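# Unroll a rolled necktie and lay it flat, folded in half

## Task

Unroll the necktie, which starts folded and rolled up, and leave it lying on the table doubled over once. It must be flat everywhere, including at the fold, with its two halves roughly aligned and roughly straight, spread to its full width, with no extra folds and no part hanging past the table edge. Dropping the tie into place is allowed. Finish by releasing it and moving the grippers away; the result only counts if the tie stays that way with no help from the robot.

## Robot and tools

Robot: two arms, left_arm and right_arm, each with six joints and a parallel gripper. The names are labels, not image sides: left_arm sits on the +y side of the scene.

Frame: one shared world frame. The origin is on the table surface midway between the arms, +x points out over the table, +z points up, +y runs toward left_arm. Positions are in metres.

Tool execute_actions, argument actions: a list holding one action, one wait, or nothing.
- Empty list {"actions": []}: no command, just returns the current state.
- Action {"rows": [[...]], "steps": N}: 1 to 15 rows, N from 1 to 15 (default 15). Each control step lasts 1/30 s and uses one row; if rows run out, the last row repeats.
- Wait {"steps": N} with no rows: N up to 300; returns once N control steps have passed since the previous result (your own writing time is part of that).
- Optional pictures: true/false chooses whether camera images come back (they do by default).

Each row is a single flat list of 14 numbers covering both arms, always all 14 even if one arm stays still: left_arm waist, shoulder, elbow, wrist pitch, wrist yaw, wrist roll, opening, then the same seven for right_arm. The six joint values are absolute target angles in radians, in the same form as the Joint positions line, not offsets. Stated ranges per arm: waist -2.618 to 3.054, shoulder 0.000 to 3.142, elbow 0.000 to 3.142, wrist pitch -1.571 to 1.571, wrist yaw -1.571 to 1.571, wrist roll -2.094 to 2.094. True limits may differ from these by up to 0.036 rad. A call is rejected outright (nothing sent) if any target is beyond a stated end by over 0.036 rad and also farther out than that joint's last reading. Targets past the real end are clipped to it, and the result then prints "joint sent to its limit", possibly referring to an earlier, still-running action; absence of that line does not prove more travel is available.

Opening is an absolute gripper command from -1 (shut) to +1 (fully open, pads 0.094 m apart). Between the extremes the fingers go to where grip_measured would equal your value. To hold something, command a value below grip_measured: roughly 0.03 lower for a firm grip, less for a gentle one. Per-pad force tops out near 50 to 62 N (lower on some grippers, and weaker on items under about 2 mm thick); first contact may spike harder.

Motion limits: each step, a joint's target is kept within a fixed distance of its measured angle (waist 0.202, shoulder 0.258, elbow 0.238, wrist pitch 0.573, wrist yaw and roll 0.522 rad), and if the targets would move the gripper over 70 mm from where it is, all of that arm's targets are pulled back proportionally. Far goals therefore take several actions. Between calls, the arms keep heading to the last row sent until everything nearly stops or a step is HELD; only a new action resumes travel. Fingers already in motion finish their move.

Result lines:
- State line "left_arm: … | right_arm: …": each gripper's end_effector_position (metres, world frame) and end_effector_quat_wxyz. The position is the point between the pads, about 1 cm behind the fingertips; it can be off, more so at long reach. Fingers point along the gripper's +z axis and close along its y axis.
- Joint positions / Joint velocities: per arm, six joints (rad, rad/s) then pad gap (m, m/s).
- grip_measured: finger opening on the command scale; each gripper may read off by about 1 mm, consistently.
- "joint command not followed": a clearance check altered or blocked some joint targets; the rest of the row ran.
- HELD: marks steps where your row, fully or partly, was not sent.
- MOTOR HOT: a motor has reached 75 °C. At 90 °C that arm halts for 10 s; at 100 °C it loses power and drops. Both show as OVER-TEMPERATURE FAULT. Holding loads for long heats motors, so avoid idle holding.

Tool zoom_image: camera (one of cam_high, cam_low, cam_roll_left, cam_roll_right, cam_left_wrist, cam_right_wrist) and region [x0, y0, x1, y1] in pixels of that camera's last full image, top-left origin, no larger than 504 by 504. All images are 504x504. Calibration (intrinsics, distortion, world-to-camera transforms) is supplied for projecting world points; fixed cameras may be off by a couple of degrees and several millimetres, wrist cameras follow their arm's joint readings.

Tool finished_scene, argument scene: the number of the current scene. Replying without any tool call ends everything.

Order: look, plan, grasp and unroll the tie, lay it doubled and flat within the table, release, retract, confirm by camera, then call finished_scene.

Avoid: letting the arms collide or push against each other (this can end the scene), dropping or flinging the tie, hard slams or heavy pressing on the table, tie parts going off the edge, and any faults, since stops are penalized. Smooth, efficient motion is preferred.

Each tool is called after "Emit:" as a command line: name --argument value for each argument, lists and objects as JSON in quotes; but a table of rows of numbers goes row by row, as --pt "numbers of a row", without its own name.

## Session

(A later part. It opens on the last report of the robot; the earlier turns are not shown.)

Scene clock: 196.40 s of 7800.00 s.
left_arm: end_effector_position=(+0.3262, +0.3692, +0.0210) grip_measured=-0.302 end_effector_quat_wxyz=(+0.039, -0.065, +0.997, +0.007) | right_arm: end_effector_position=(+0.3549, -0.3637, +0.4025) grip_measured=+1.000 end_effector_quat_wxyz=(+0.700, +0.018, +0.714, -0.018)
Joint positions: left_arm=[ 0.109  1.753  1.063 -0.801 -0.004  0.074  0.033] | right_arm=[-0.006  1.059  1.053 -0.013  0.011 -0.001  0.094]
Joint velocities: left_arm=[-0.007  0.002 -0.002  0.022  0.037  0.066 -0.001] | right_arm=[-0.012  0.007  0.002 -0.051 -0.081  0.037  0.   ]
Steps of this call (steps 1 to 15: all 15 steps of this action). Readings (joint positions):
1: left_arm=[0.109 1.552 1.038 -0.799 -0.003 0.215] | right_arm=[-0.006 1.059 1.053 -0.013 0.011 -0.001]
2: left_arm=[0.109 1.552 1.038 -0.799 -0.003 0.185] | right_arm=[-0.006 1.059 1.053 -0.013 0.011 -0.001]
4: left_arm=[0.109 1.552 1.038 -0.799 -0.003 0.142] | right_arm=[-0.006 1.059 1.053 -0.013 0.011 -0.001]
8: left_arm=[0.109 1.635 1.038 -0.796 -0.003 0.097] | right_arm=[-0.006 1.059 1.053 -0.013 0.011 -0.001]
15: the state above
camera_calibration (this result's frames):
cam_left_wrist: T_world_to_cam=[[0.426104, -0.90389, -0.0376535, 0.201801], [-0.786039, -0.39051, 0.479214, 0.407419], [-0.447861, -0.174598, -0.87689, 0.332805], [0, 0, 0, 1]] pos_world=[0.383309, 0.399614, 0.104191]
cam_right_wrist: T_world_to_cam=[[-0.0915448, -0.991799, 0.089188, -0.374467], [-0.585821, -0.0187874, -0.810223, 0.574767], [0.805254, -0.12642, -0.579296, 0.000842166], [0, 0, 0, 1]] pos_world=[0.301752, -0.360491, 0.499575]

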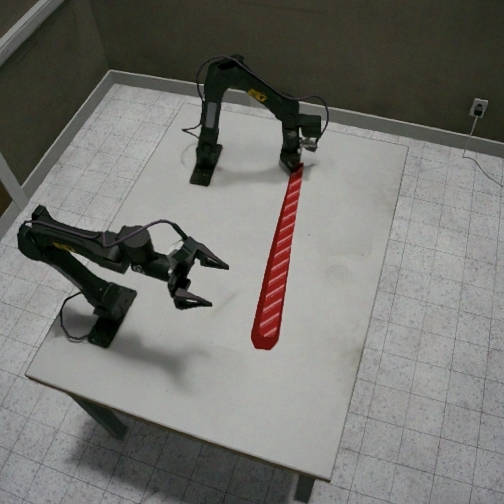

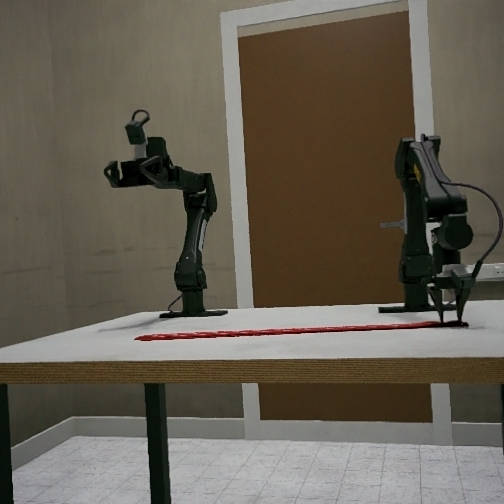

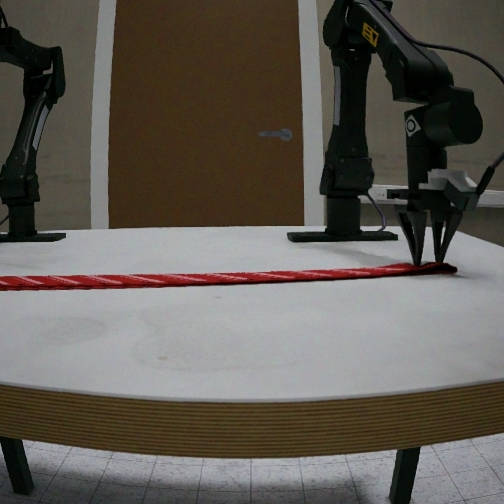

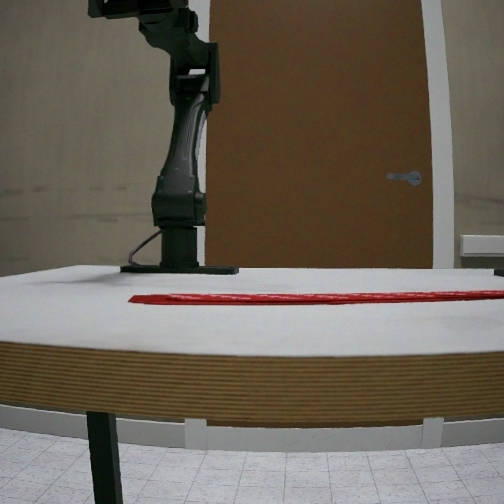

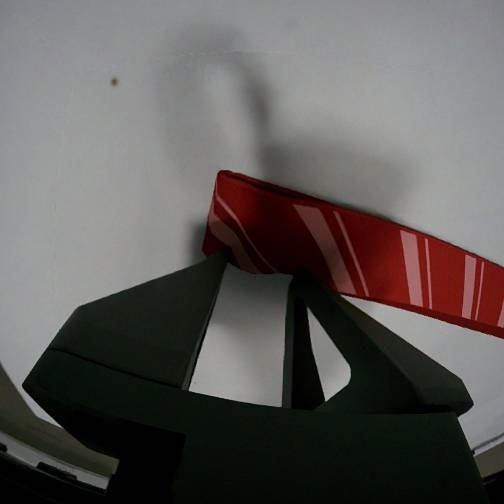

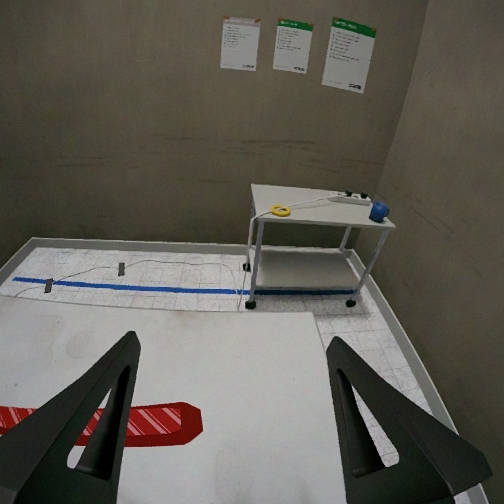

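Emit:
execute_actions --actions '[{"rows":[[0.11,1.62,1.05,-0.8,0,0.06,-0.3,0,1.06,1.05,0,0,0,1],[0.11,1.62,1.07,-0.8,0,0.06,-0.3,0,1.06,1.05,0,0,0,1],[0.12,1.62,1.09,-0.79,0,0.06,-0.3,0,1.06,1.05,0,0,0,1],[0.12,1.62,1.09,-0.79,0,0.06,-0.3,0,1.06,1.05,0,0,0,1],[0.12,1.66,1.09,-0.79,0,0.06,-0.3,0,1.06,1.05,0,0,0,1],[0.12,1.7,1.09,-0.79,0,0.06,-0.3,0,1.06,1.05,0,0,0,1],[0.12,1.74,1.09,-0.79,0,0.06,-0.3,0,1.06,1.05,0,0,0,1],[0.12,1.78,1.09,-0.79,0,0.06,-0.3,0,1.06,1.05,0,0,0,1],[0.12,1.83,1.09,-0.79,0,0.06,-0.3,0,1.06,1.05,0,0,0,1]],"steps":15}]'

Scene clock: 203.30 s of 7800.00 s.
left_arm: end_effector_position=(+0.3442, +0.3731, +0.0226) grip_measured=-0.302 end_effector_quat_wxyz=(+0.055, -0.070, +0.996, +0.008) | right_arm: end_effector_position=(+0.3549, -0.3637, +0.4025) grip_measured=+1.000 end_effector_quat_wxyz=(+0.700, +0.018, +0.714, -0.018)
Joint positions: left_arm=[ 0.112  1.789  1.111 -0.781 -0.     0.067  0.033] | right_arm=[-0.006  1.059  1.053 -0.013  0.011 -0.001  0.094]
Joint velocities: left_arm=[ 0.007 -0.007  0.007 -0.081  0.022  0.007 -0.   ] | right_arm=[-0.022  0.012  0.002 -0.051  0.007 -0.007  0.   ]
Steps of this call (steps 1 to 15: the robot went on to your last target; steps 16 to 110: nothing new was sent; then 2.73 s passed at rest; steps 111 to 125: all 15 steps of this action). Readings (joint positions):
111: left_arm=[0.109 1.736 1.062 -0.799 -0.004 0.071] | right_arm=[-0.006 1.059 1.053 -0.013 0.011 -0.001]
112: left_arm=[0.109 1.712 1.057 -0.803 -0.004 0.070] | right_arm=[-0.006 1.059 1.053 -0.013 0.011 -0.001]
114: left_arm=[0.109 1.664 1.060 -0.806 -0.004 0.069] | right_arm=[-0.006 1.059 1.053 -0.013 0.011 -0.001]
118: left_arm=[0.109 1.687 1.081 -0.794 -0.004 0.068] | right_arm=[-0.006 1.059 1.053 -0.013 0.011 -0.001]
125: the state above
camera_calibration (this result's frames):
cam_left_wrist: T_world_to_cam=[[0.435736, -0.899696, -0.0260974, 0.19257], [-0.797116, -0.399196, 0.453043, 0.429962], [-0.418019, -0.176604, -0.891106, 0.333701], [0, 0, 0, 1]] pos_world=[0.398314, 0.403826, 0.107597]
cam_right_wrist: T_world_to_cam=[[-0.0915448, -0.991799, 0.089188, -0.374467], [-0.585821, -0.0187874, -0.810223, 0.574767], [0.805254, -0.12642, -0.579296, 0.000842166], [0, 0, 0, 1]] pos_world=[0.301752, -0.360491, 0.499575]

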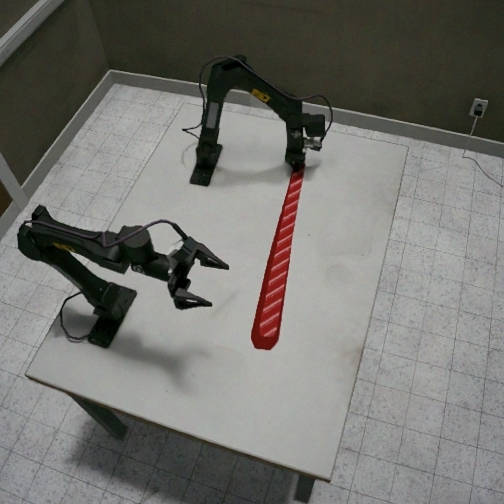

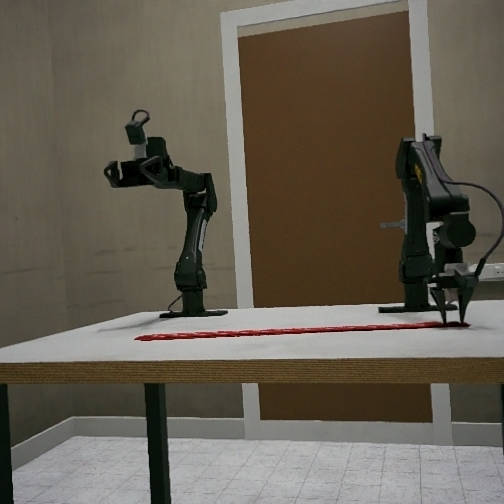

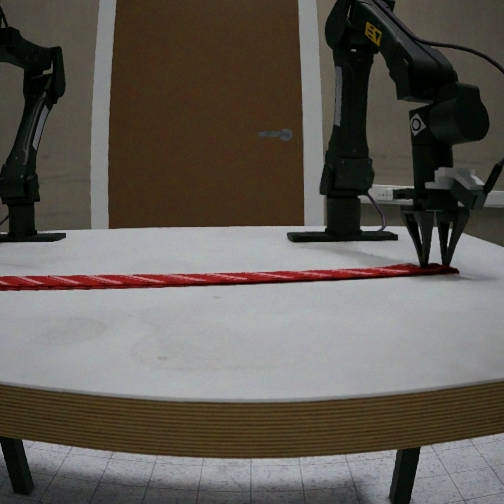

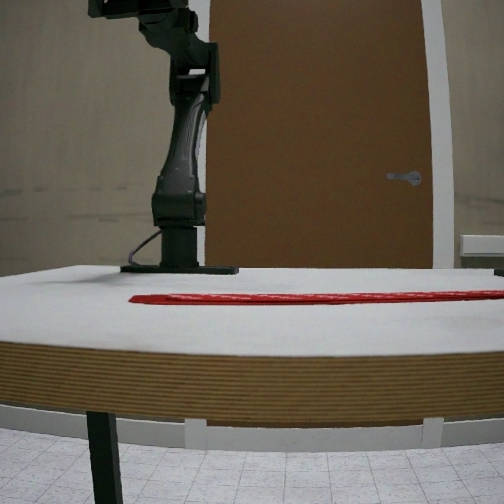

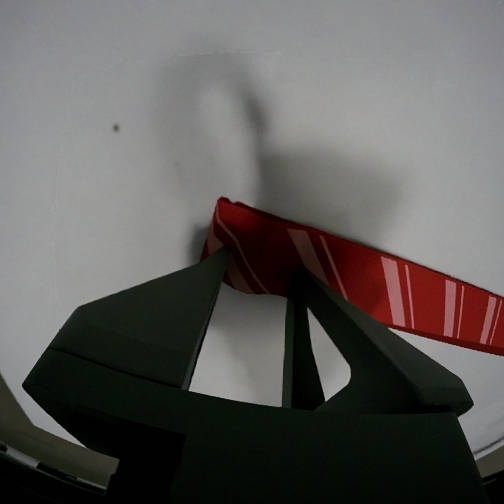

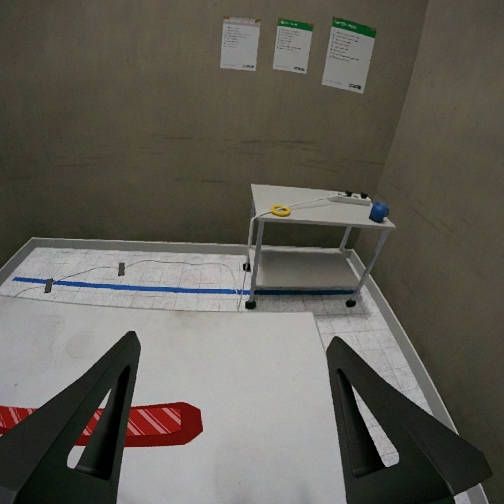

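Centered. Open slowly while pressing, then lift.

Emit:
execute_actions --actions '[{"rows":[[0.12,1.83,1.09,-0.79,0,0.06,-0.25,0,1.06,1.05,0,0,0,1],[0.12,1.83,1.09,-0.79,0,0.06,-0.2,0,1.06,1.05,0,0,0,1],[0.12,1.83,1.09,-0.79,0,0.06,-0.15,0,1.06,1.05,0,0,0,1],[0.12,1.83,1.09,-0.79,0,0.06,-0.1,0,1.06,1.05,0,0,0,1],[0.12,1.83,1.09,-0.79,0,0.06,-0.05,0,1.06,1.05,0,0,0,1],[0.12,1.83,1.09,-0.79,0,0.06,0,0,1.06,1.05,0,0,0,1],[0.12,1.83,1.09,-0.79,0,0.06,0.05,0,1.06,1.05,0,0,0,1],[0.12,1.83,1.09,-0.79,0,0.06,0.05,0,1.06,1.05,0,0,0,1],[0.12,1.83,1.09,-0.79,0,0.06,0.05,0,1.06,1.05,0,0,0,1],[0.12,1.83,1.09,-0.79,0,0.06,0.05,0,1.06,1.05,0,0,0,1],[0.12,1.7,1.09,-0.79,0,0.06,0.05,0,1.06,1.05,0,0,0,1],[0.12,1.55,1.09,-0.79,0,0.06,0.05,0,1.06,1.05,0,0,0,1]],"steps":15}]'

Emit:
zoom_image --camera "cam_roll_left" --region '[334, 200, 504, 300]'

Scene clock: 217.37 s of 7800.00 s.
left_arm: end_effector_position=(+0.3432, +0.3794, +0.0719) grip_measured=+0.048 end_effector_quat_wxyz=(+0.125, -0.077, +0.989, +0.023) | right_arm: end_effector_position=(+0.3549, -0.3637, +0.4025) grip_measured=+1.000 end_effector_quat_wxyz=(+0.700, +0.018, +0.714, -0.018)
Joint positions: left_arm=[ 0.125  1.603  1.081 -0.793 -0.01   0.066  0.049] | right_arm=[-0.006  1.059  1.053 -0.013  0.011 -0.001  0.094]
Joint velocities: left_arm=[-0.017 -1.16   0.002  0.125  0.037 -0.022  0.001] | right_arm=[-0.017  0.012  0.012 -0.037  0.11   0.007  0.   ]
Steps of this call (steps 1 to 15: the robot went on to your last target; steps 16 to 110: nothing new was sent; then 9.90 s passed at rest; steps 111 to 125: all 15 steps of this action). Readings (joint positions):
111: left_arm=[0.112 1.789 1.111 -0.781 0.001 0.067] | right_arm=[-0.006 1.059 1.053 -0.013 0.011 -0.001]
112: left_arm=[0.113 1.789 1.111 -0.781 -0.002 0.067] | right_arm=[-0.006 1.059 1.053 -0.013 0.011 -0.001]
114: left_arm=[0.118 1.789 1.111 -0.781 -0.005 0.067] | right_arm=[-0.006 1.059 1.053 -0.013 0.011 -0.001]
118: left_arm=[0.126 1.789 1.111 -0.781 -0.013 0.066] | right_arm=[-0.006 1.059 1.053 -0.013 0.011 -0.001]
125: the state above
camera_calibration (this result's frames):
cam_left_wrist: T_world_to_cam=[[0.451843, -0.892097, -0.00040597, 0.189667], [-0.844336, -0.427799, 0.322622, 0.445812], [-0.287984, -0.145432, -0.946528, 0.325901], [0, 0, 0, 1]] pos_world=[0.38457, 0.407315, 0.164723]
cam_right_wrist: T_world_to_cam=[[-0.0915448, -0.991799, 0.089188, -0.374467], [-0.585821, -0.0187874, -0.810223, 0.574767], [0.805254, -0.12642, -0.579296, 0.000842166], [0, 0, 0, 1]] pos_world=[0.301752, -0.360491, 0.499575]

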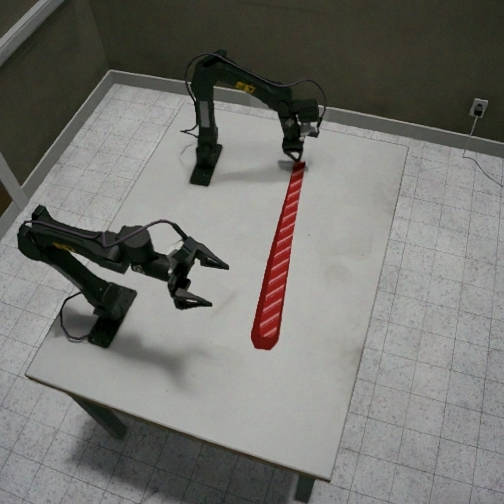

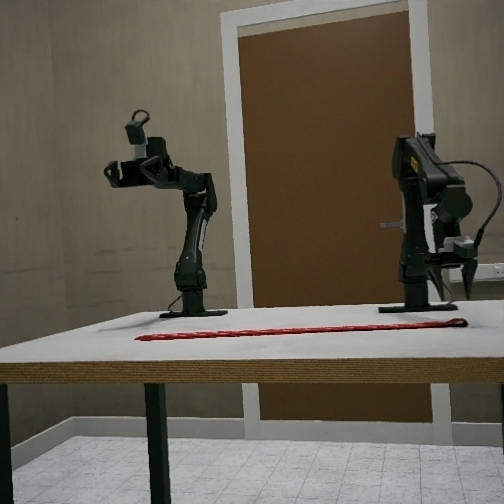

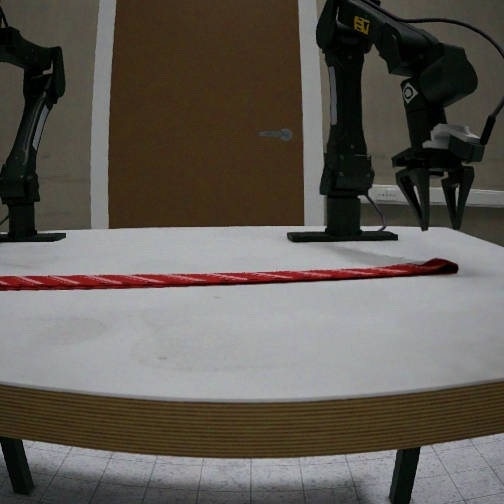

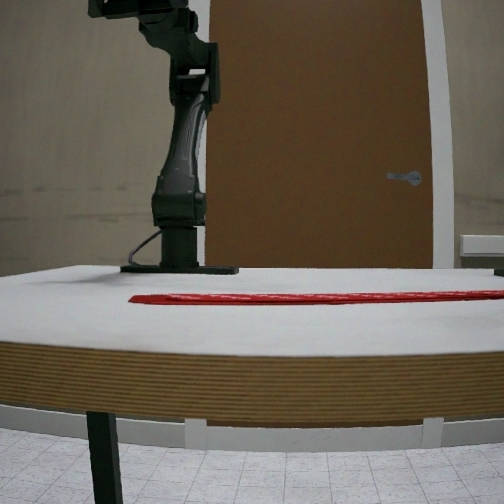

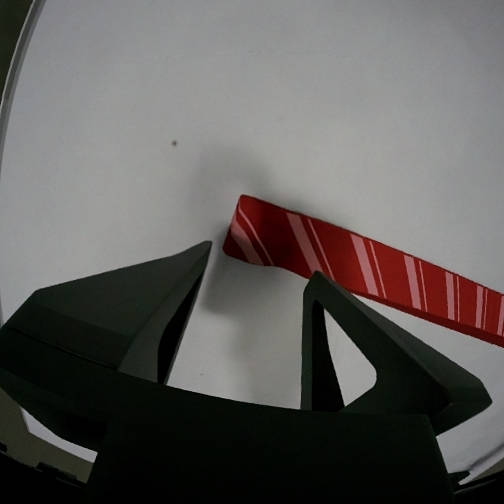

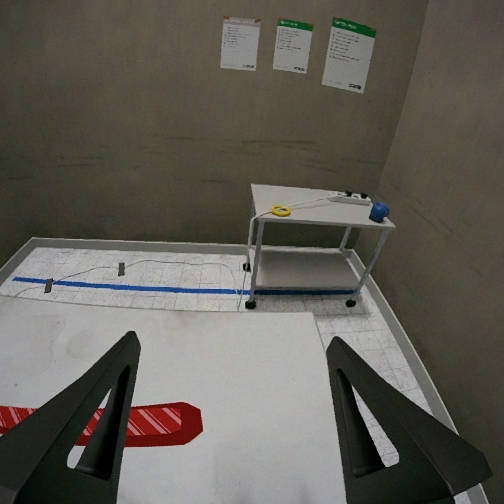

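Region (334, 200, 504, 300) of cam_roll_left's 504x504 image, scaled by 2.965, with more detail than that image has; it fills the top 296 rows of this view, and the rest is white.

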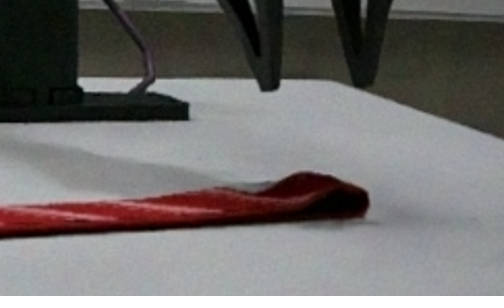

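Emit:
execute_actions --actions '[{"rows":[[0.19,1.55,1.09,-0.79,0,1.68,-0.65,0,1.06,1.05,0,0,0,1]],"steps":15}]' --pictures false

Emit:
execute_actions --actions '[{"rows":[[0.19,1.55,1.09,-0.79,0,1.68,-0.65,0,1.06,1.05,0,0,0,1],[0.19,1.55,1.09,-0.79,0,1.68,-0.65,0,1.06,1.05,0,0,0,1],[0.19,1.6,1.09,-0.79,0,1.68,-0.65,0,1.06,1.05,0,0,0,1],[0.19,1.65,1.09,-0.79,0,1.68,-0.65,0,1.06,1.05,0,0,0,1],[0.19,1.7,1.09,-0.79,0,1.68,-0.65,0,1.06,1.05,0,0,0,1],[0.19,1.75,1.09,-0.79,0,1.68,-0.65,0,1.06,1.05,0,0,0,1],[0.19,1.8,1.09,-0.79,0,1.68,-0.65,0,1.06,1.05,0,0,0,1],[0.19,1.86,1.09,-0.79,0,1.68,-0.65,0,1.06,1.05,0,0,0,1]],"steps":15}]'

Emit:
zoom_image --camera "cam_roll_left" --region '[384, 220, 504, 300]'

Scene clock: 230.83 s of 7800.00 s.
left_arm: end_effector_position=(+0.3411, +0.3994, +0.0896) grip_measured=-0.648 end_effector_quat_wxyz=(+0.100, +0.546, +0.823, +0.121) | right_arm: end_effector_position=(+0.3549, -0.3637, +0.4025) grip_measured=+1.000 end_effector_quat_wxyz=(+0.700, +0.018, +0.714, -0.018)
Joint positions: left_arm=[ 0.189  1.548  1.081 -0.789 -0.003  1.455  0.017] | right_arm=[-0.006  1.059  1.053 -0.013  0.011 -0.001  0.094]
Joint velocities: left_arm=[-0.022 -0.017 -0.007 -0.037 -0.037  1.341  0.001] | right_arm=[-0.017 -0.002 -0.012  0.081  0.037 -0.022  0.   ]
Steps of this call (steps 1 to 30: the robot went on to your last target; steps 31 to 120: nothing new was sent; then 8.97 s passed at rest; steps 121 to 135: all 15 steps of this action). Readings (joint positions):
121: left_arm=[0.132 1.548 1.081 -0.789 -0.005 0.147] | right_arm=[-0.006 1.059 1.053 -0.013 0.011 -0.001]
122: left_arm=[0.146 1.548 1.081 -0.789 -0.002 0.248] | right_arm=[-0.006 1.059 1.053 -0.013 0.011 -0.001]
124: left_arm=[0.176 1.548 1.081 -0.789 -0.002 0.447] | right_arm=[-0.006 1.059 1.053 -0.013 0.011 -0.001]
128: left_arm=[0.189 1.548 1.081 -0.789 -0.003 0.845] | right_arm=[-0.006 1.059 1.053 -0.013 0.011 -0.001]
135: the state above

Scene clock: 231.33 s of 7800.00 s.
left_arm: end_effector_position=(+0.3392, +0.3989, +0.0189) grip_measured=-0.649 end_effector_quat_wxyz=(+0.029, +0.636, +0.770, +0.046) | right_arm: end_effector_position=(+0.3549, -0.3637, +0.4025) grip_measured=+1.000 end_effector_quat_wxyz=(+0.700, +0.018, +0.714, -0.018)
Joint positions: left_arm=[ 0.189  1.803  1.113 -0.772 -0.003  1.665  0.016] | right_arm=[-0.006  1.059  1.053 -0.013  0.011 -0.001  0.094]
Joint velocities: left_arm=[ 0.007 -0.012 -0.017 -0.066 -0.007  0.11  -0.   ] | right_arm=[-0.027 -0.017  0.012 -0.022  0.037  0.022  0.   ]
Steps of this call (steps 1 to 15: all 15 steps of this action). Readings (joint positions):
1: left_arm=[0.189 1.548 1.081 -0.789 -0.003 1.500] | right_arm=[-0.006 1.059 1.053 -0.013 0.011 -0.001]
2: left_arm=[0.189 1.548 1.081 -0.789 -0.003 1.535] | right_arm=[-0.006 1.059 1.053 -0.013 0.011 -0.001]
4: left_arm=[0.189 1.567 1.081 -0.788 -0.003 1.585] | right_arm=[-0.006 1.059 1.053 -0.013 0.011 -0.001]
8: left_arm=[0.189 1.741 1.081 -0.781 -0.003 1.638] | right_arm=[-0.006 1.059 1.053 -0.013 0.011 -0.001]
15: the state above
camera_calibration (this result's frames):
cam_left_wrist: T_world_to_cam=[[-0.867112, -0.472031, -0.159069, 0.491716], [-0.479477, 0.704435, 0.523328, -0.111292], [-0.134973, 0.530054, -0.837153, -0.0460011], [0, 0, 0, 1]] pos_world=[0.366802, 0.334886, 0.097949]
cam_right_wrist: T_world_to_cam=[[-0.0915448, -0.991799, 0.089188, -0.374467], [-0.585821, -0.0187874, -0.810223, 0.574767], [0.805254, -0.12642, -0.579296, 0.000842166], [0, 0, 0, 1]] pos_world=[0.301752, -0.360491, 0.499575]

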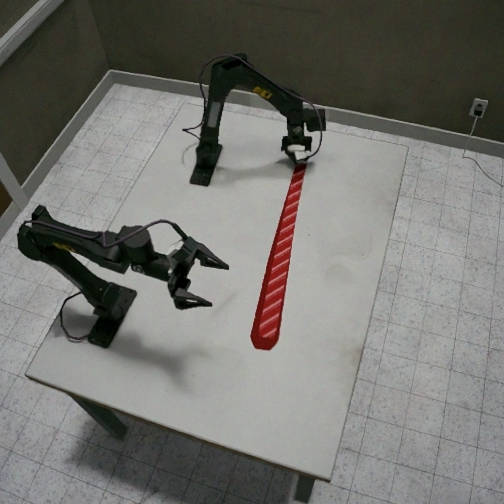

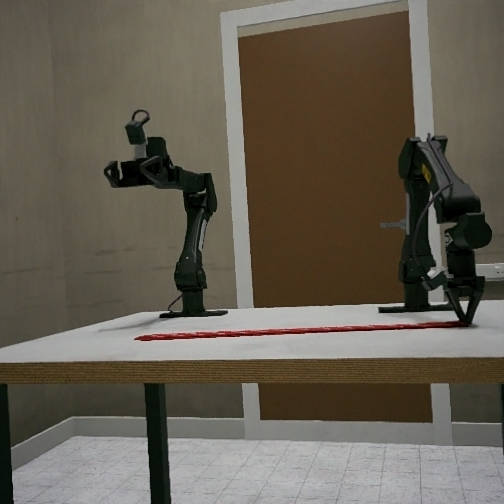

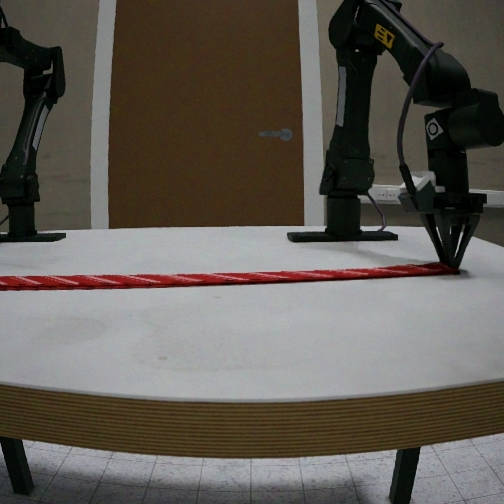

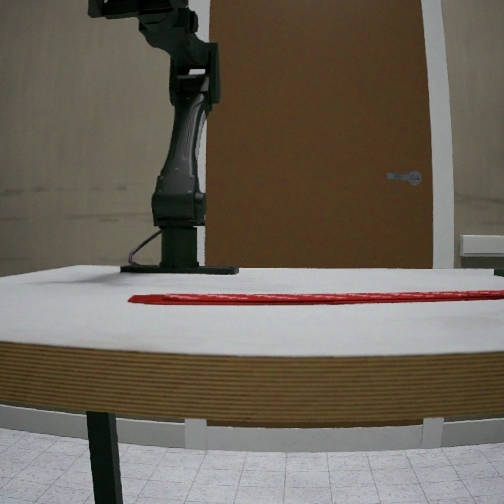

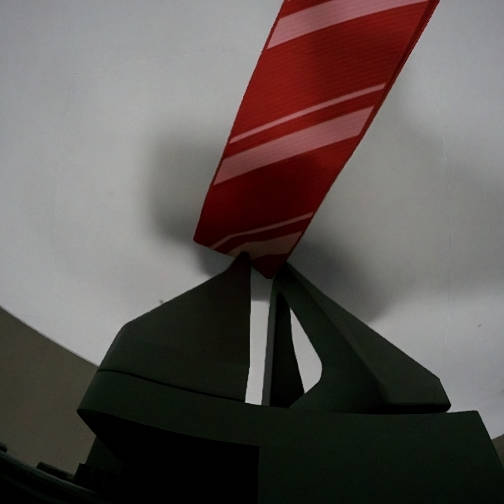

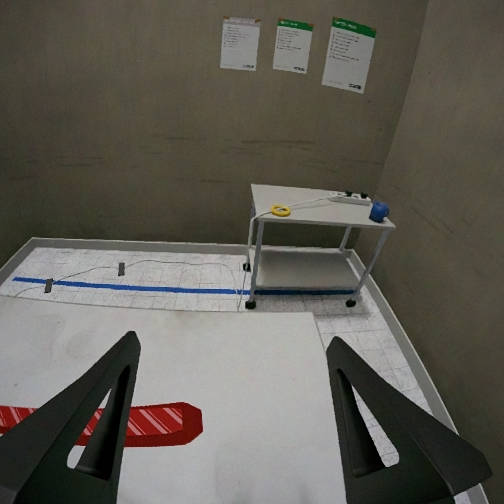

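Region (384, 220, 504, 300) of cam_roll_left's 504x504 image, scaled by 4.200, with more detail than that image has.

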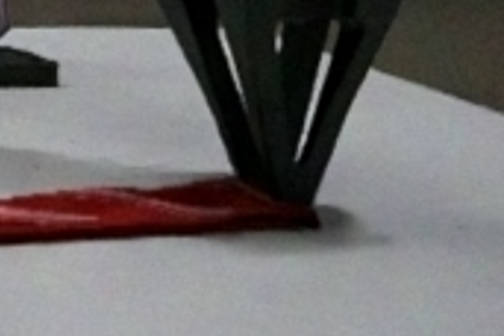

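Emit:
execute_actions --actions '[{"rows":[[0.19,1.68,1.1,-0.79,0,1.65,-0.65,0,1.06,1.05,0,0,0,1],[0.19,1.68,1.12,-0.79,0,1.65,-0.65,0,1.06,1.05,0,0,0,1],[0.17,1.68,1.125,-0.79,0,1.65,-0.65,0,1.06,1.05,0,0,0,1],[0.15,1.68,1.125,-0.79,0,1.65,-0.65,0,1.06,1.05,0,0,0,1],[0.15,1.68,1.125,-0.79,0,1.65,-0.65,0,1.06,1.05,0,0,0,1],[0.15,1.68,1.125,-0.79,0,1.65,-0.65,0,1.06,1.05,0,0,0,1],[0.15,1.68,1.125,-0.79,0,1.65,-0.65,0,1.06,1.05,0,0,0,1],[0.15,1.73,1.125,-0.79,0,1.65,-0.65,0,1.06,1.05,0,0,0,1],[0.15,1.78,1.125,-0.79,0,1.65,-0.65,0,1.06,1.05,0,0,0,1],[0.15,1.83,1.125,-0.79,0,1.65,-0.65,0,1.06,1.05,0,0,0,1],[0.15,1.9,1.125,-0.79,0,1.65,-0.65,0,1.06,1.05,0,0,0,1]],"steps":15}]'

Emit:
execute_actions --actions '[{"rows":[[0.15,1.95,1.125,-0.79,0,1.65,-0.65,0,1.06,1.05,0,0,0,1]],"steps":15}]'

Scene clock: 240.43 s of 7800.00 s.
left_arm: end_effector_position=(+0.3479, +0.3896, +0.0199) grip_measured=-0.649 end_effector_quat_wxyz=(+0.028, +0.647, +0.761, +0.044) | right_arm: end_effector_position=(+0.3549, -0.3637, +0.4025) grip_measured=+1.000 end_effector_quat_wxyz=(+0.700, +0.018, +0.714, -0.018)
Joint positions: left_arm=[ 0.154  1.825  1.147 -0.788 -0.005  1.658  0.017] | right_arm=[-0.006  1.059  1.053 -0.013  0.011 -0.001  0.094]
Joint velocities: left_arm=[-0.012 -0.022  0.071  0.007 -0.051 -0.037 -0.   ] | right_arm=[-0.002  0.017  0.007  0.066 -0.066 -0.007  0.   ]
Steps of this call (steps 1 to 15: the robot went on to your last target; steps 16 to 110: nothing new was sent; then 4.93 s passed at rest; steps 111 to 125: all 15 steps of this action). Readings (joint positions):
111: left_arm=[0.189 1.787 1.112 -0.770 -0.003 1.669] | right_arm=[-0.006 1.059 1.053 -0.013 0.011 -0.001]
112: left_arm=[0.189 1.766 1.108 -0.777 -0.003 1.667] | right_arm=[-0.006 1.059 1.053 -0.013 0.011 -0.001]
114: left_arm=[0.184 1.722 1.108 -0.782 -0.004 1.663] | right_arm=[-0.006 1.059 1.053 -0.013 0.011 -0.001]
118: left_arm=[0.157 1.696 1.108 -0.782 -0.004 1.660] | right_arm=[-0.006 1.059 1.053 -0.013 0.011 -0.001]
125: the state above
camera_calibration (this result's frames):
cam_left_wrist: T_world_to_cam=[[-0.880405, -0.448146, -0.155087, 0.490274], [-0.457567, 0.716866, 0.526057, -0.11366], [-0.124573, 0.534106, -0.836189, -0.044239], [0, 0, 0, 1]] pos_world=[0.374122, 0.324821, 0.0988345]
cam_right_wrist: T_world_to_cam=[[-0.0915448, -0.991799, 0.089188, -0.374467], [-0.585821, -0.0187874, -0.810223, 0.574767], [0.805254, -0.12642, -0.579296, 0.000842166], [0, 0, 0, 1]] pos_world=[0.301752, -0.360491, 0.499575]

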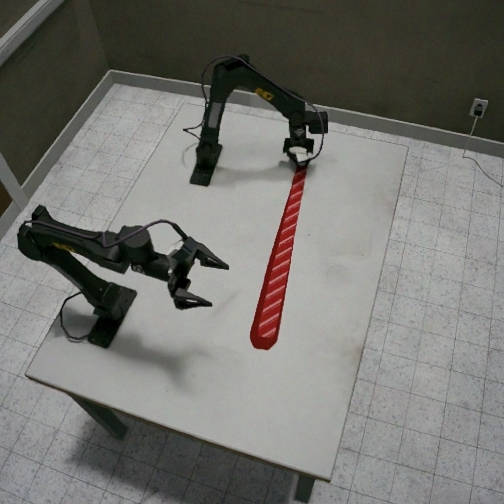

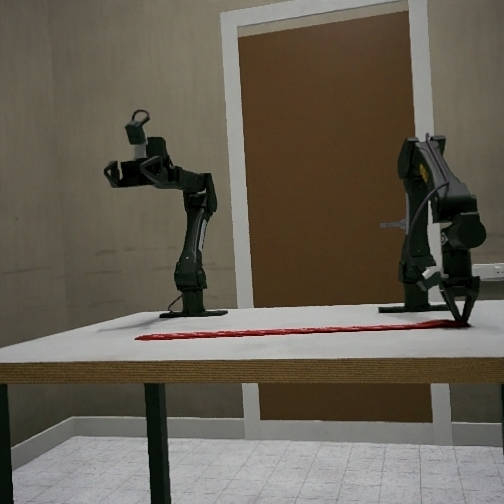

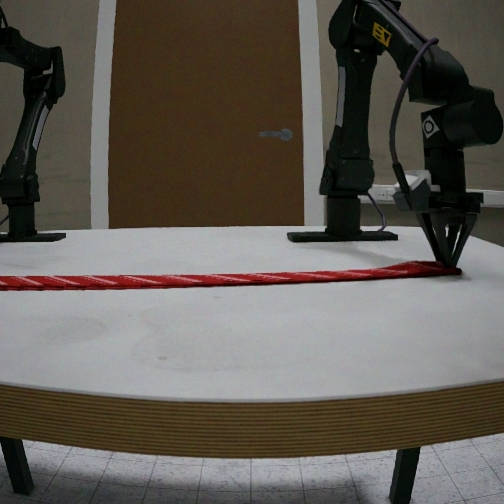

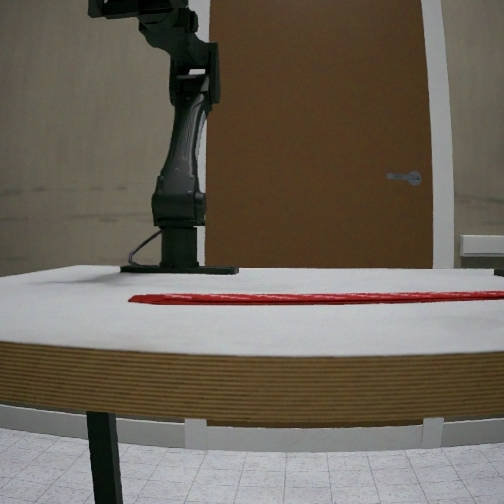

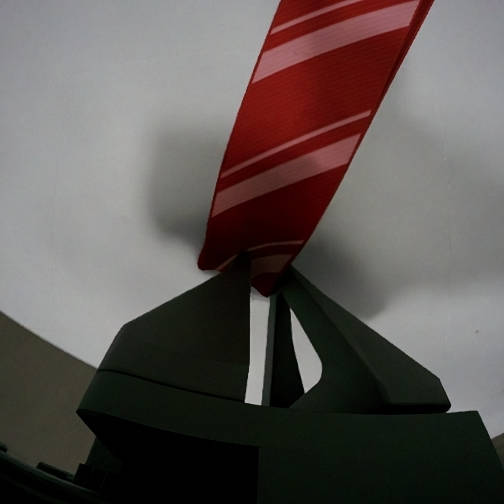

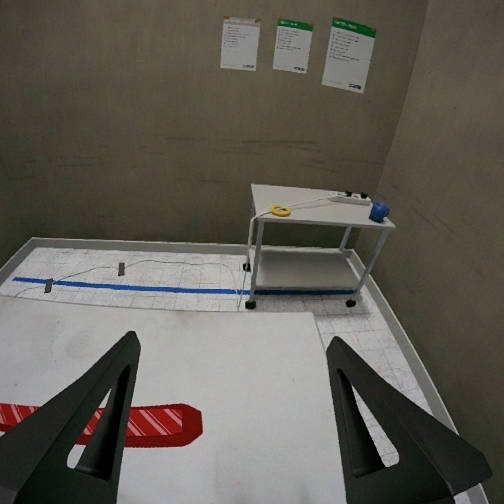

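Scene clock: 240.93 s of 7800.00 s.
left_arm: end_effector_position=(+0.3479, +0.3896, +0.0194) grip_measured=-0.649 end_effector_quat_wxyz=(+0.023, +0.647, +0.762, +0.038) | right_arm: end_effector_position=(+0.3549, -0.3637, +0.4025) grip_measured=+1.000 end_effector_quat_wxyz=(+0.700, +0.018, +0.714, -0.018)
Joint positions: left_arm=[ 0.154  1.84   1.165 -0.808 -0.005  1.658  0.017] | right_arm=[-0.006  1.059  1.053 -0.013  0.011 -0.001  0.094]
Joint velocities: left_arm=[ 0.007 -0.017  0.002 -0.007 -0.037 -0.007 -0.001] | right_arm=[-0.012  0.002  0.012 -0.007 -0.022  0.007  0.   ]
Steps of this call (steps 1 to 15: all 15 steps of this action). Readings (joint positions):
1: left_arm=[0.154 1.828 1.150 -0.792 -0.005 1.658] | right_arm=[-0.006 1.059 1.053 -0.013 0.011 -0.001]
2: left_arm=[0.154 1.835 1.155 -0.796 -0.005 1.658] | right_arm=[-0.006 1.059 1.053 -0.013 0.011 -0.001]
4: left_arm=[0.154 1.838 1.162 -0.805 -0.005 1.658] | right_arm=[-0.006 1.059 1.053 -0.013 0.011 -0.001]
8: left_arm=[0.154 1.840 1.165 -0.808 -0.005 1.658] | right_arm=[-0.006 1.059 1.053 -0.013 0.011 -0.001]
15: the state above
camera_calibration (this result's frames):
cam_left_wrist: T_world_to_cam=[[-0.882521, -0.449068, -0.139622, 0.490983], [-0.449645, 0.718799, 0.530233, -0.116956], [-0.137751, 0.530722, -0.836277, -0.0388018], [0, 0, 0, 1]] pos_world=[0.37537, 0.325146, 0.0981168]
cam_right_wrist: T_world_to_cam=[[-0.0915448, -0.991799, 0.089188, -0.374467], [-0.585821, -0.0187874, -0.810223, 0.574767], [0.805254, -0.12642, -0.579296, 0.000842166], [0, 0, 0, 1]] pos_world=[0.301752, -0.360491, 0.499575]

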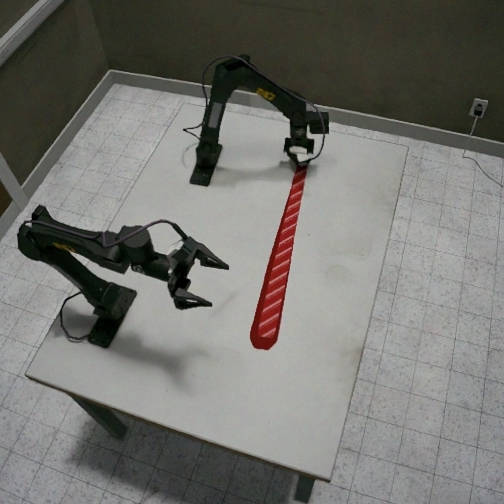

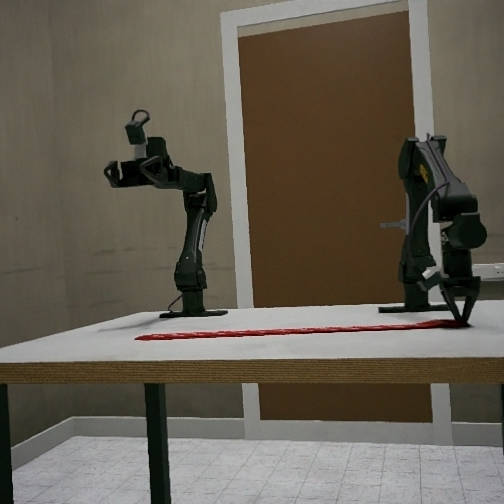

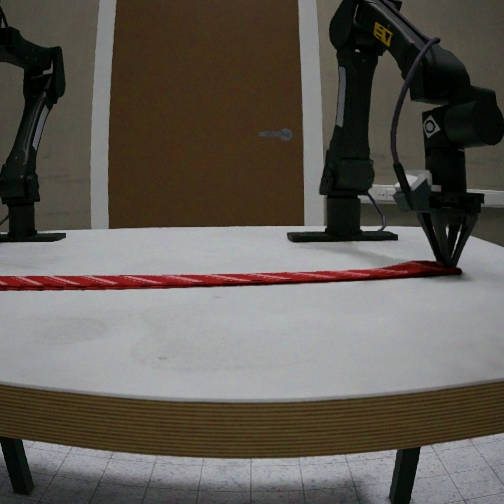

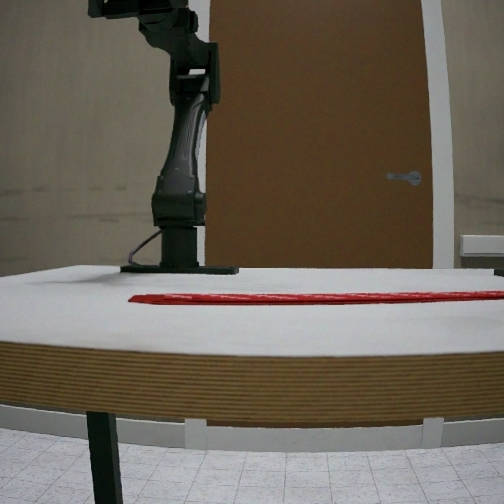

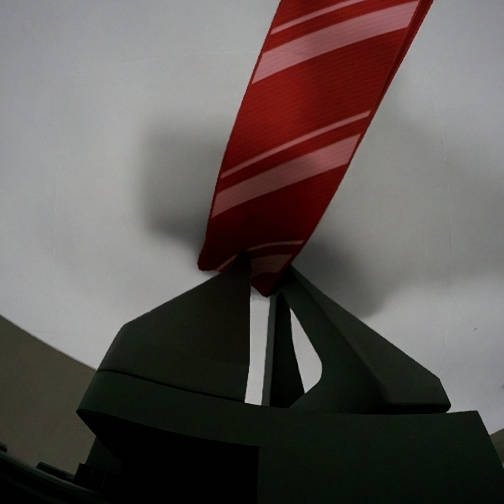

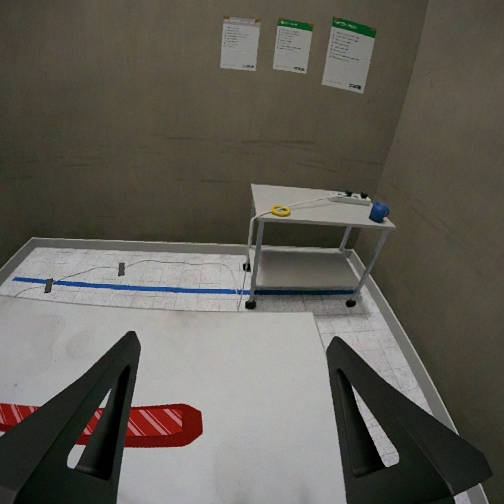

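Emit:
execute_actions --actions '[{"rows":[[0.15,1.7,1.125,-0.79,0,1.65,-0.65,0,1.06,1.05,0,0,0,1],[0.15,1.7,1.125,-0.79,0,1.65,-0.65,0,1.06,1.05,0,0,0,1],[0.15,1.7,1.125,-0.79,0,1.65,-0.65,0,1.06,1.05,0,0,0,1],[0.15,1.7,1.125,-0.79,0,1.65,-0.65,0,1.06,1.05,0,0,0,1],[0.08,1.7,1.125,-0.79,0,1.58,-0.65,0,1.06,1.05,0,0,0,1],[0.08,1.7,1.125,-0.79,0,1.58,-0.65,0,1.06,1.05,0,0,0,1],[0.08,1.7,1.125,-0.79,0,1.58,-0.65,0,1.06,1.05,0,0,0,1],[0.08,1.7,1.125,-0.79,0,1.58,-0.65,0,1.06,1.05,0,0,0,1],[0.08,1.75,1.125,-0.79,0,1.58,-0.65,0,1.06,1.05,0,0,0,1],[0.08,1.8,1.125,-0.79,0,1.58,-0.65,0,1.06,1.05,0,0,0,1],[0.08,1.85,1.125,-0.79,0,1.58,-0.65,0,1.06,1.05,0,0,0,1]],"steps":15}]' --pictures false

Emit:
execute_actions --actions '[{"rows":[[0.06,1.85,1.125,-0.79,0,1.56,-0.65,0,1.06,1.05,0,0,0,1],[0.045,1.85,1.125,-0.79,0,1.55,-0.65,0,1.06,1.05,0,0,0,1],[0.03,1.85,1.13,-0.79,0,1.53,-0.65,0,1.06,1.05,0,0,0,1],[0.015,1.85,1.13,-0.79,0,1.52,-0.65,0,1.06,1.05,0,0,0,1],[0,1.85,1.135,-0.79,0,1.5,-0.65,0,1.06,1.05,0,0,0,1],[-0.015,1.85,1.135,-0.79,0,1.49,-0.65,0,1.06,1.05,0,0,0,1],[-0.03,1.85,1.14,-0.79,0,1.47,-0.65,0,1.06,1.05,0,0,0,1],[-0.03,1.85,1.14,-0.79,0,1.47,-0.65,0,1.06,1.05,0,0,0,1],[-0.03,1.85,1.14,-0.79,0,1.47,-0.65,0,1.06,1.05,0,0,0,1],[-0.03,1.85,1.14,-0.79,0,1.47,-0.65,0,1.06,1.05,0,0,0,1],[-0.03,1.7,1.14,-0.79,0,1.47,-0.65,0,1.06,1.05,0,0,0,1],[-0.03,1.6,1.14,-0.79,0,1.47,-0.65,0,1.06,1.05,0,0,0,1]],"steps":15}]'

Emit:
zoom_image --camera "cam_roll_left" --region '[334, 200, 504, 300]'

Scene clock: 257.83 s of 7800.00 s.
left_arm: end_effector_position=(+0.3522, +0.3640, +0.0225) grip_measured=-0.649 end_effector_quat_wxyz=(+0.032, +0.651, +0.757, +0.043) | right_arm: end_effector_position=(+0.3549, -0.3637, +0.4025) grip_measured=+1.000 end_effector_quat_wxyz=(+0.700, +0.018, +0.714, -0.018)
Joint positions: left_arm=[ 0.078  1.814  1.144 -0.793 -0.005  1.594  0.017] | right_arm=[-0.006  1.059  1.053 -0.013  0.011 -0.001  0.094]
Joint velocities: left_arm=[-0.002 -0.051 -0.002  0.081 -0.007 -0.037 -0.   ] | right_arm=[-0.017 -0.012 -0.002  0.007 -0.007 -0.007  0.   ]
Steps of this call (steps 1 to 15: the robot went on to your last target; steps 16 to 110: nothing new was sent; then 12.73 s passed at rest; steps 111 to 125: all 15 steps of this action). Readings (joint positions):
111: left_arm=[0.154 1.818 1.161 -0.804 -0.005 1.658] | right_arm=[-0.006 1.059 1.053 -0.013 0.011 -0.001]
112: left_arm=[0.154 1.788 1.146 -0.803 -0.005 1.658] | right_arm=[-0.006 1.059 1.053 -0.013 0.011 -0.001]
114: left_arm=[0.154 1.738 1.135 -0.804 -0.005 1.658] | right_arm=[-0.006 1.059 1.053 -0.013 0.011 -0.001]
118: left_arm=[0.098 1.713 1.135 -0.795 -0.009 1.617] | right_arm=[-0.006 1.059 1.053 -0.013 0.011 -0.001]
125: the state above

Scene clock: 258.33 s of 7800.00 s.
left_arm: end_effector_position=(+0.3636, +0.3338, +0.0714) grip_measured=-0.649 end_effector_quat_wxyz=(+0.084, +0.643, +0.755, +0.100) | right_arm: end_effector_position=(+0.3549, -0.3637, +0.4025) grip_measured=+1.000 end_effector_quat_wxyz=(+0.700, +0.018, +0.714, -0.018)
Joint positions: left_arm=[-0.024  1.649  1.127 -0.789 -0.025  1.485  0.017] | right_arm=[-0.006  1.059  1.053 -0.013  0.011 -0.001  0.094]
Joint velocities: left_arm=[-0.002 -1.067  0.061  0.125  0.066 -0.007 -0.001] | right_arm=[ 0.012  0.007 -0.007  0.007  0.095 -0.051  0.   ]
Steps of this call (steps 1 to 15: all 15 steps of this action). Readings (joint positions):
1: left_arm=[0.077 1.814 1.144 -0.792 -0.005 1.589] | right_arm=[-0.006 1.059 1.053 -0.013 0.011 -0.001]
2: left_arm=[0.074 1.814 1.144 -0.791 -0.008 1.583] | right_arm=[-0.006 1.059 1.053 -0.013 0.011 -0.001]
4: left_arm=[0.060 1.814 1.144 -0.791 -0.025 1.564] | right_arm=[-0.006 1.059 1.053 -0.013 0.011 -0.001]
8: left_arm=[0.006 1.814 1.144 -0.785 -0.045 1.518] | right_arm=[-0.006 1.059 1.053 -0.013 0.011 -0.001]
15: the state above
camera_calibration (this result's frames):
cam_left_wrist: T_world_to_cam=[[-0.846509, -0.441944, -0.296828, 0.482795], [-0.53229, 0.712497, 0.457182, -0.0600024], [0.00944044, 0.545007, -0.838378, -0.0216294], [0, 0, 0, 1]] pos_world=[0.376956, 0.267908, 0.152606]
cam_right_wrist: T_world_to_cam=[[-0.0915448, -0.991799, 0.089188, -0.374467], [-0.585821, -0.0187874, -0.810223, 0.574767], [0.805254, -0.12642, -0.579296, 0.000842166], [0, 0, 0, 1]] pos_world=[0.301752, -0.360491, 0.499575]

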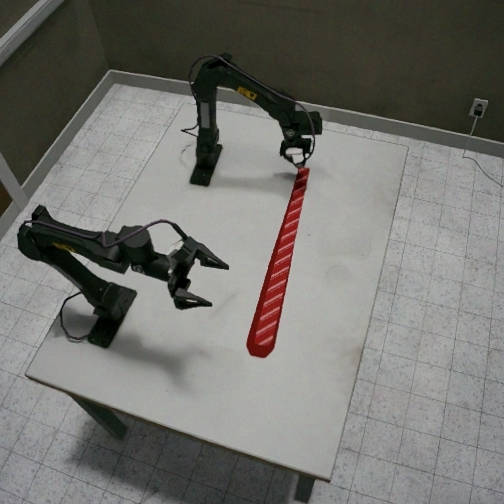

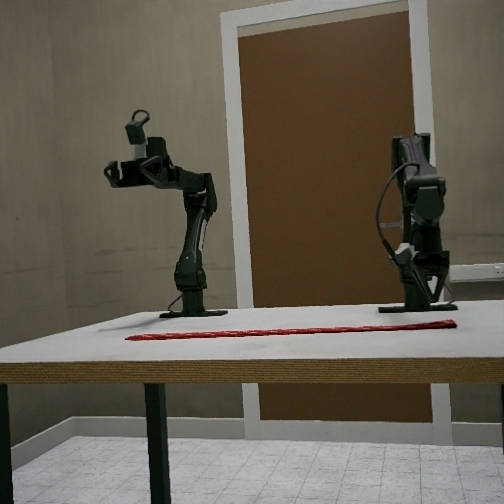

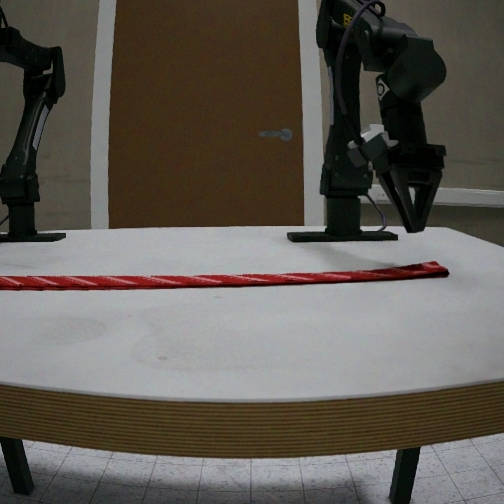

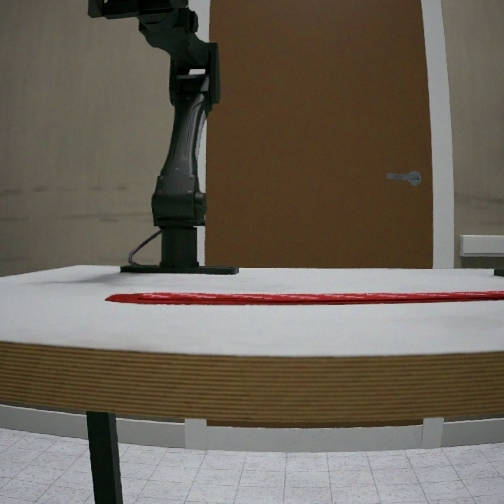

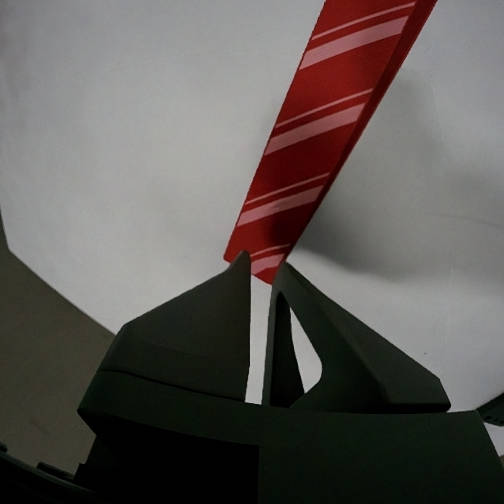

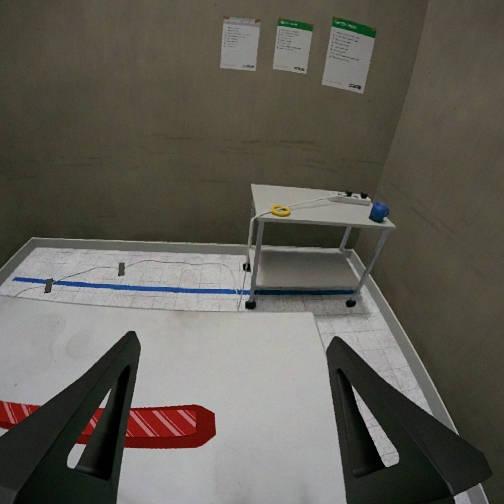

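Region (334, 200, 504, 300) of cam_roll_left's 504x504 image, scaled by 2.965, with more detail than that image has; it fills the top 296 rows of this view, and the rest is white.

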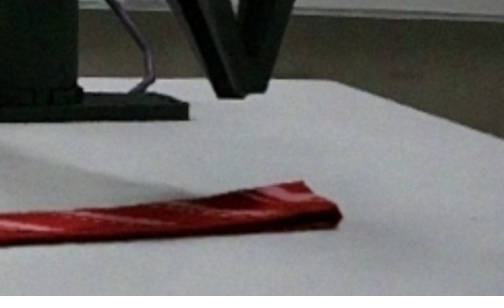

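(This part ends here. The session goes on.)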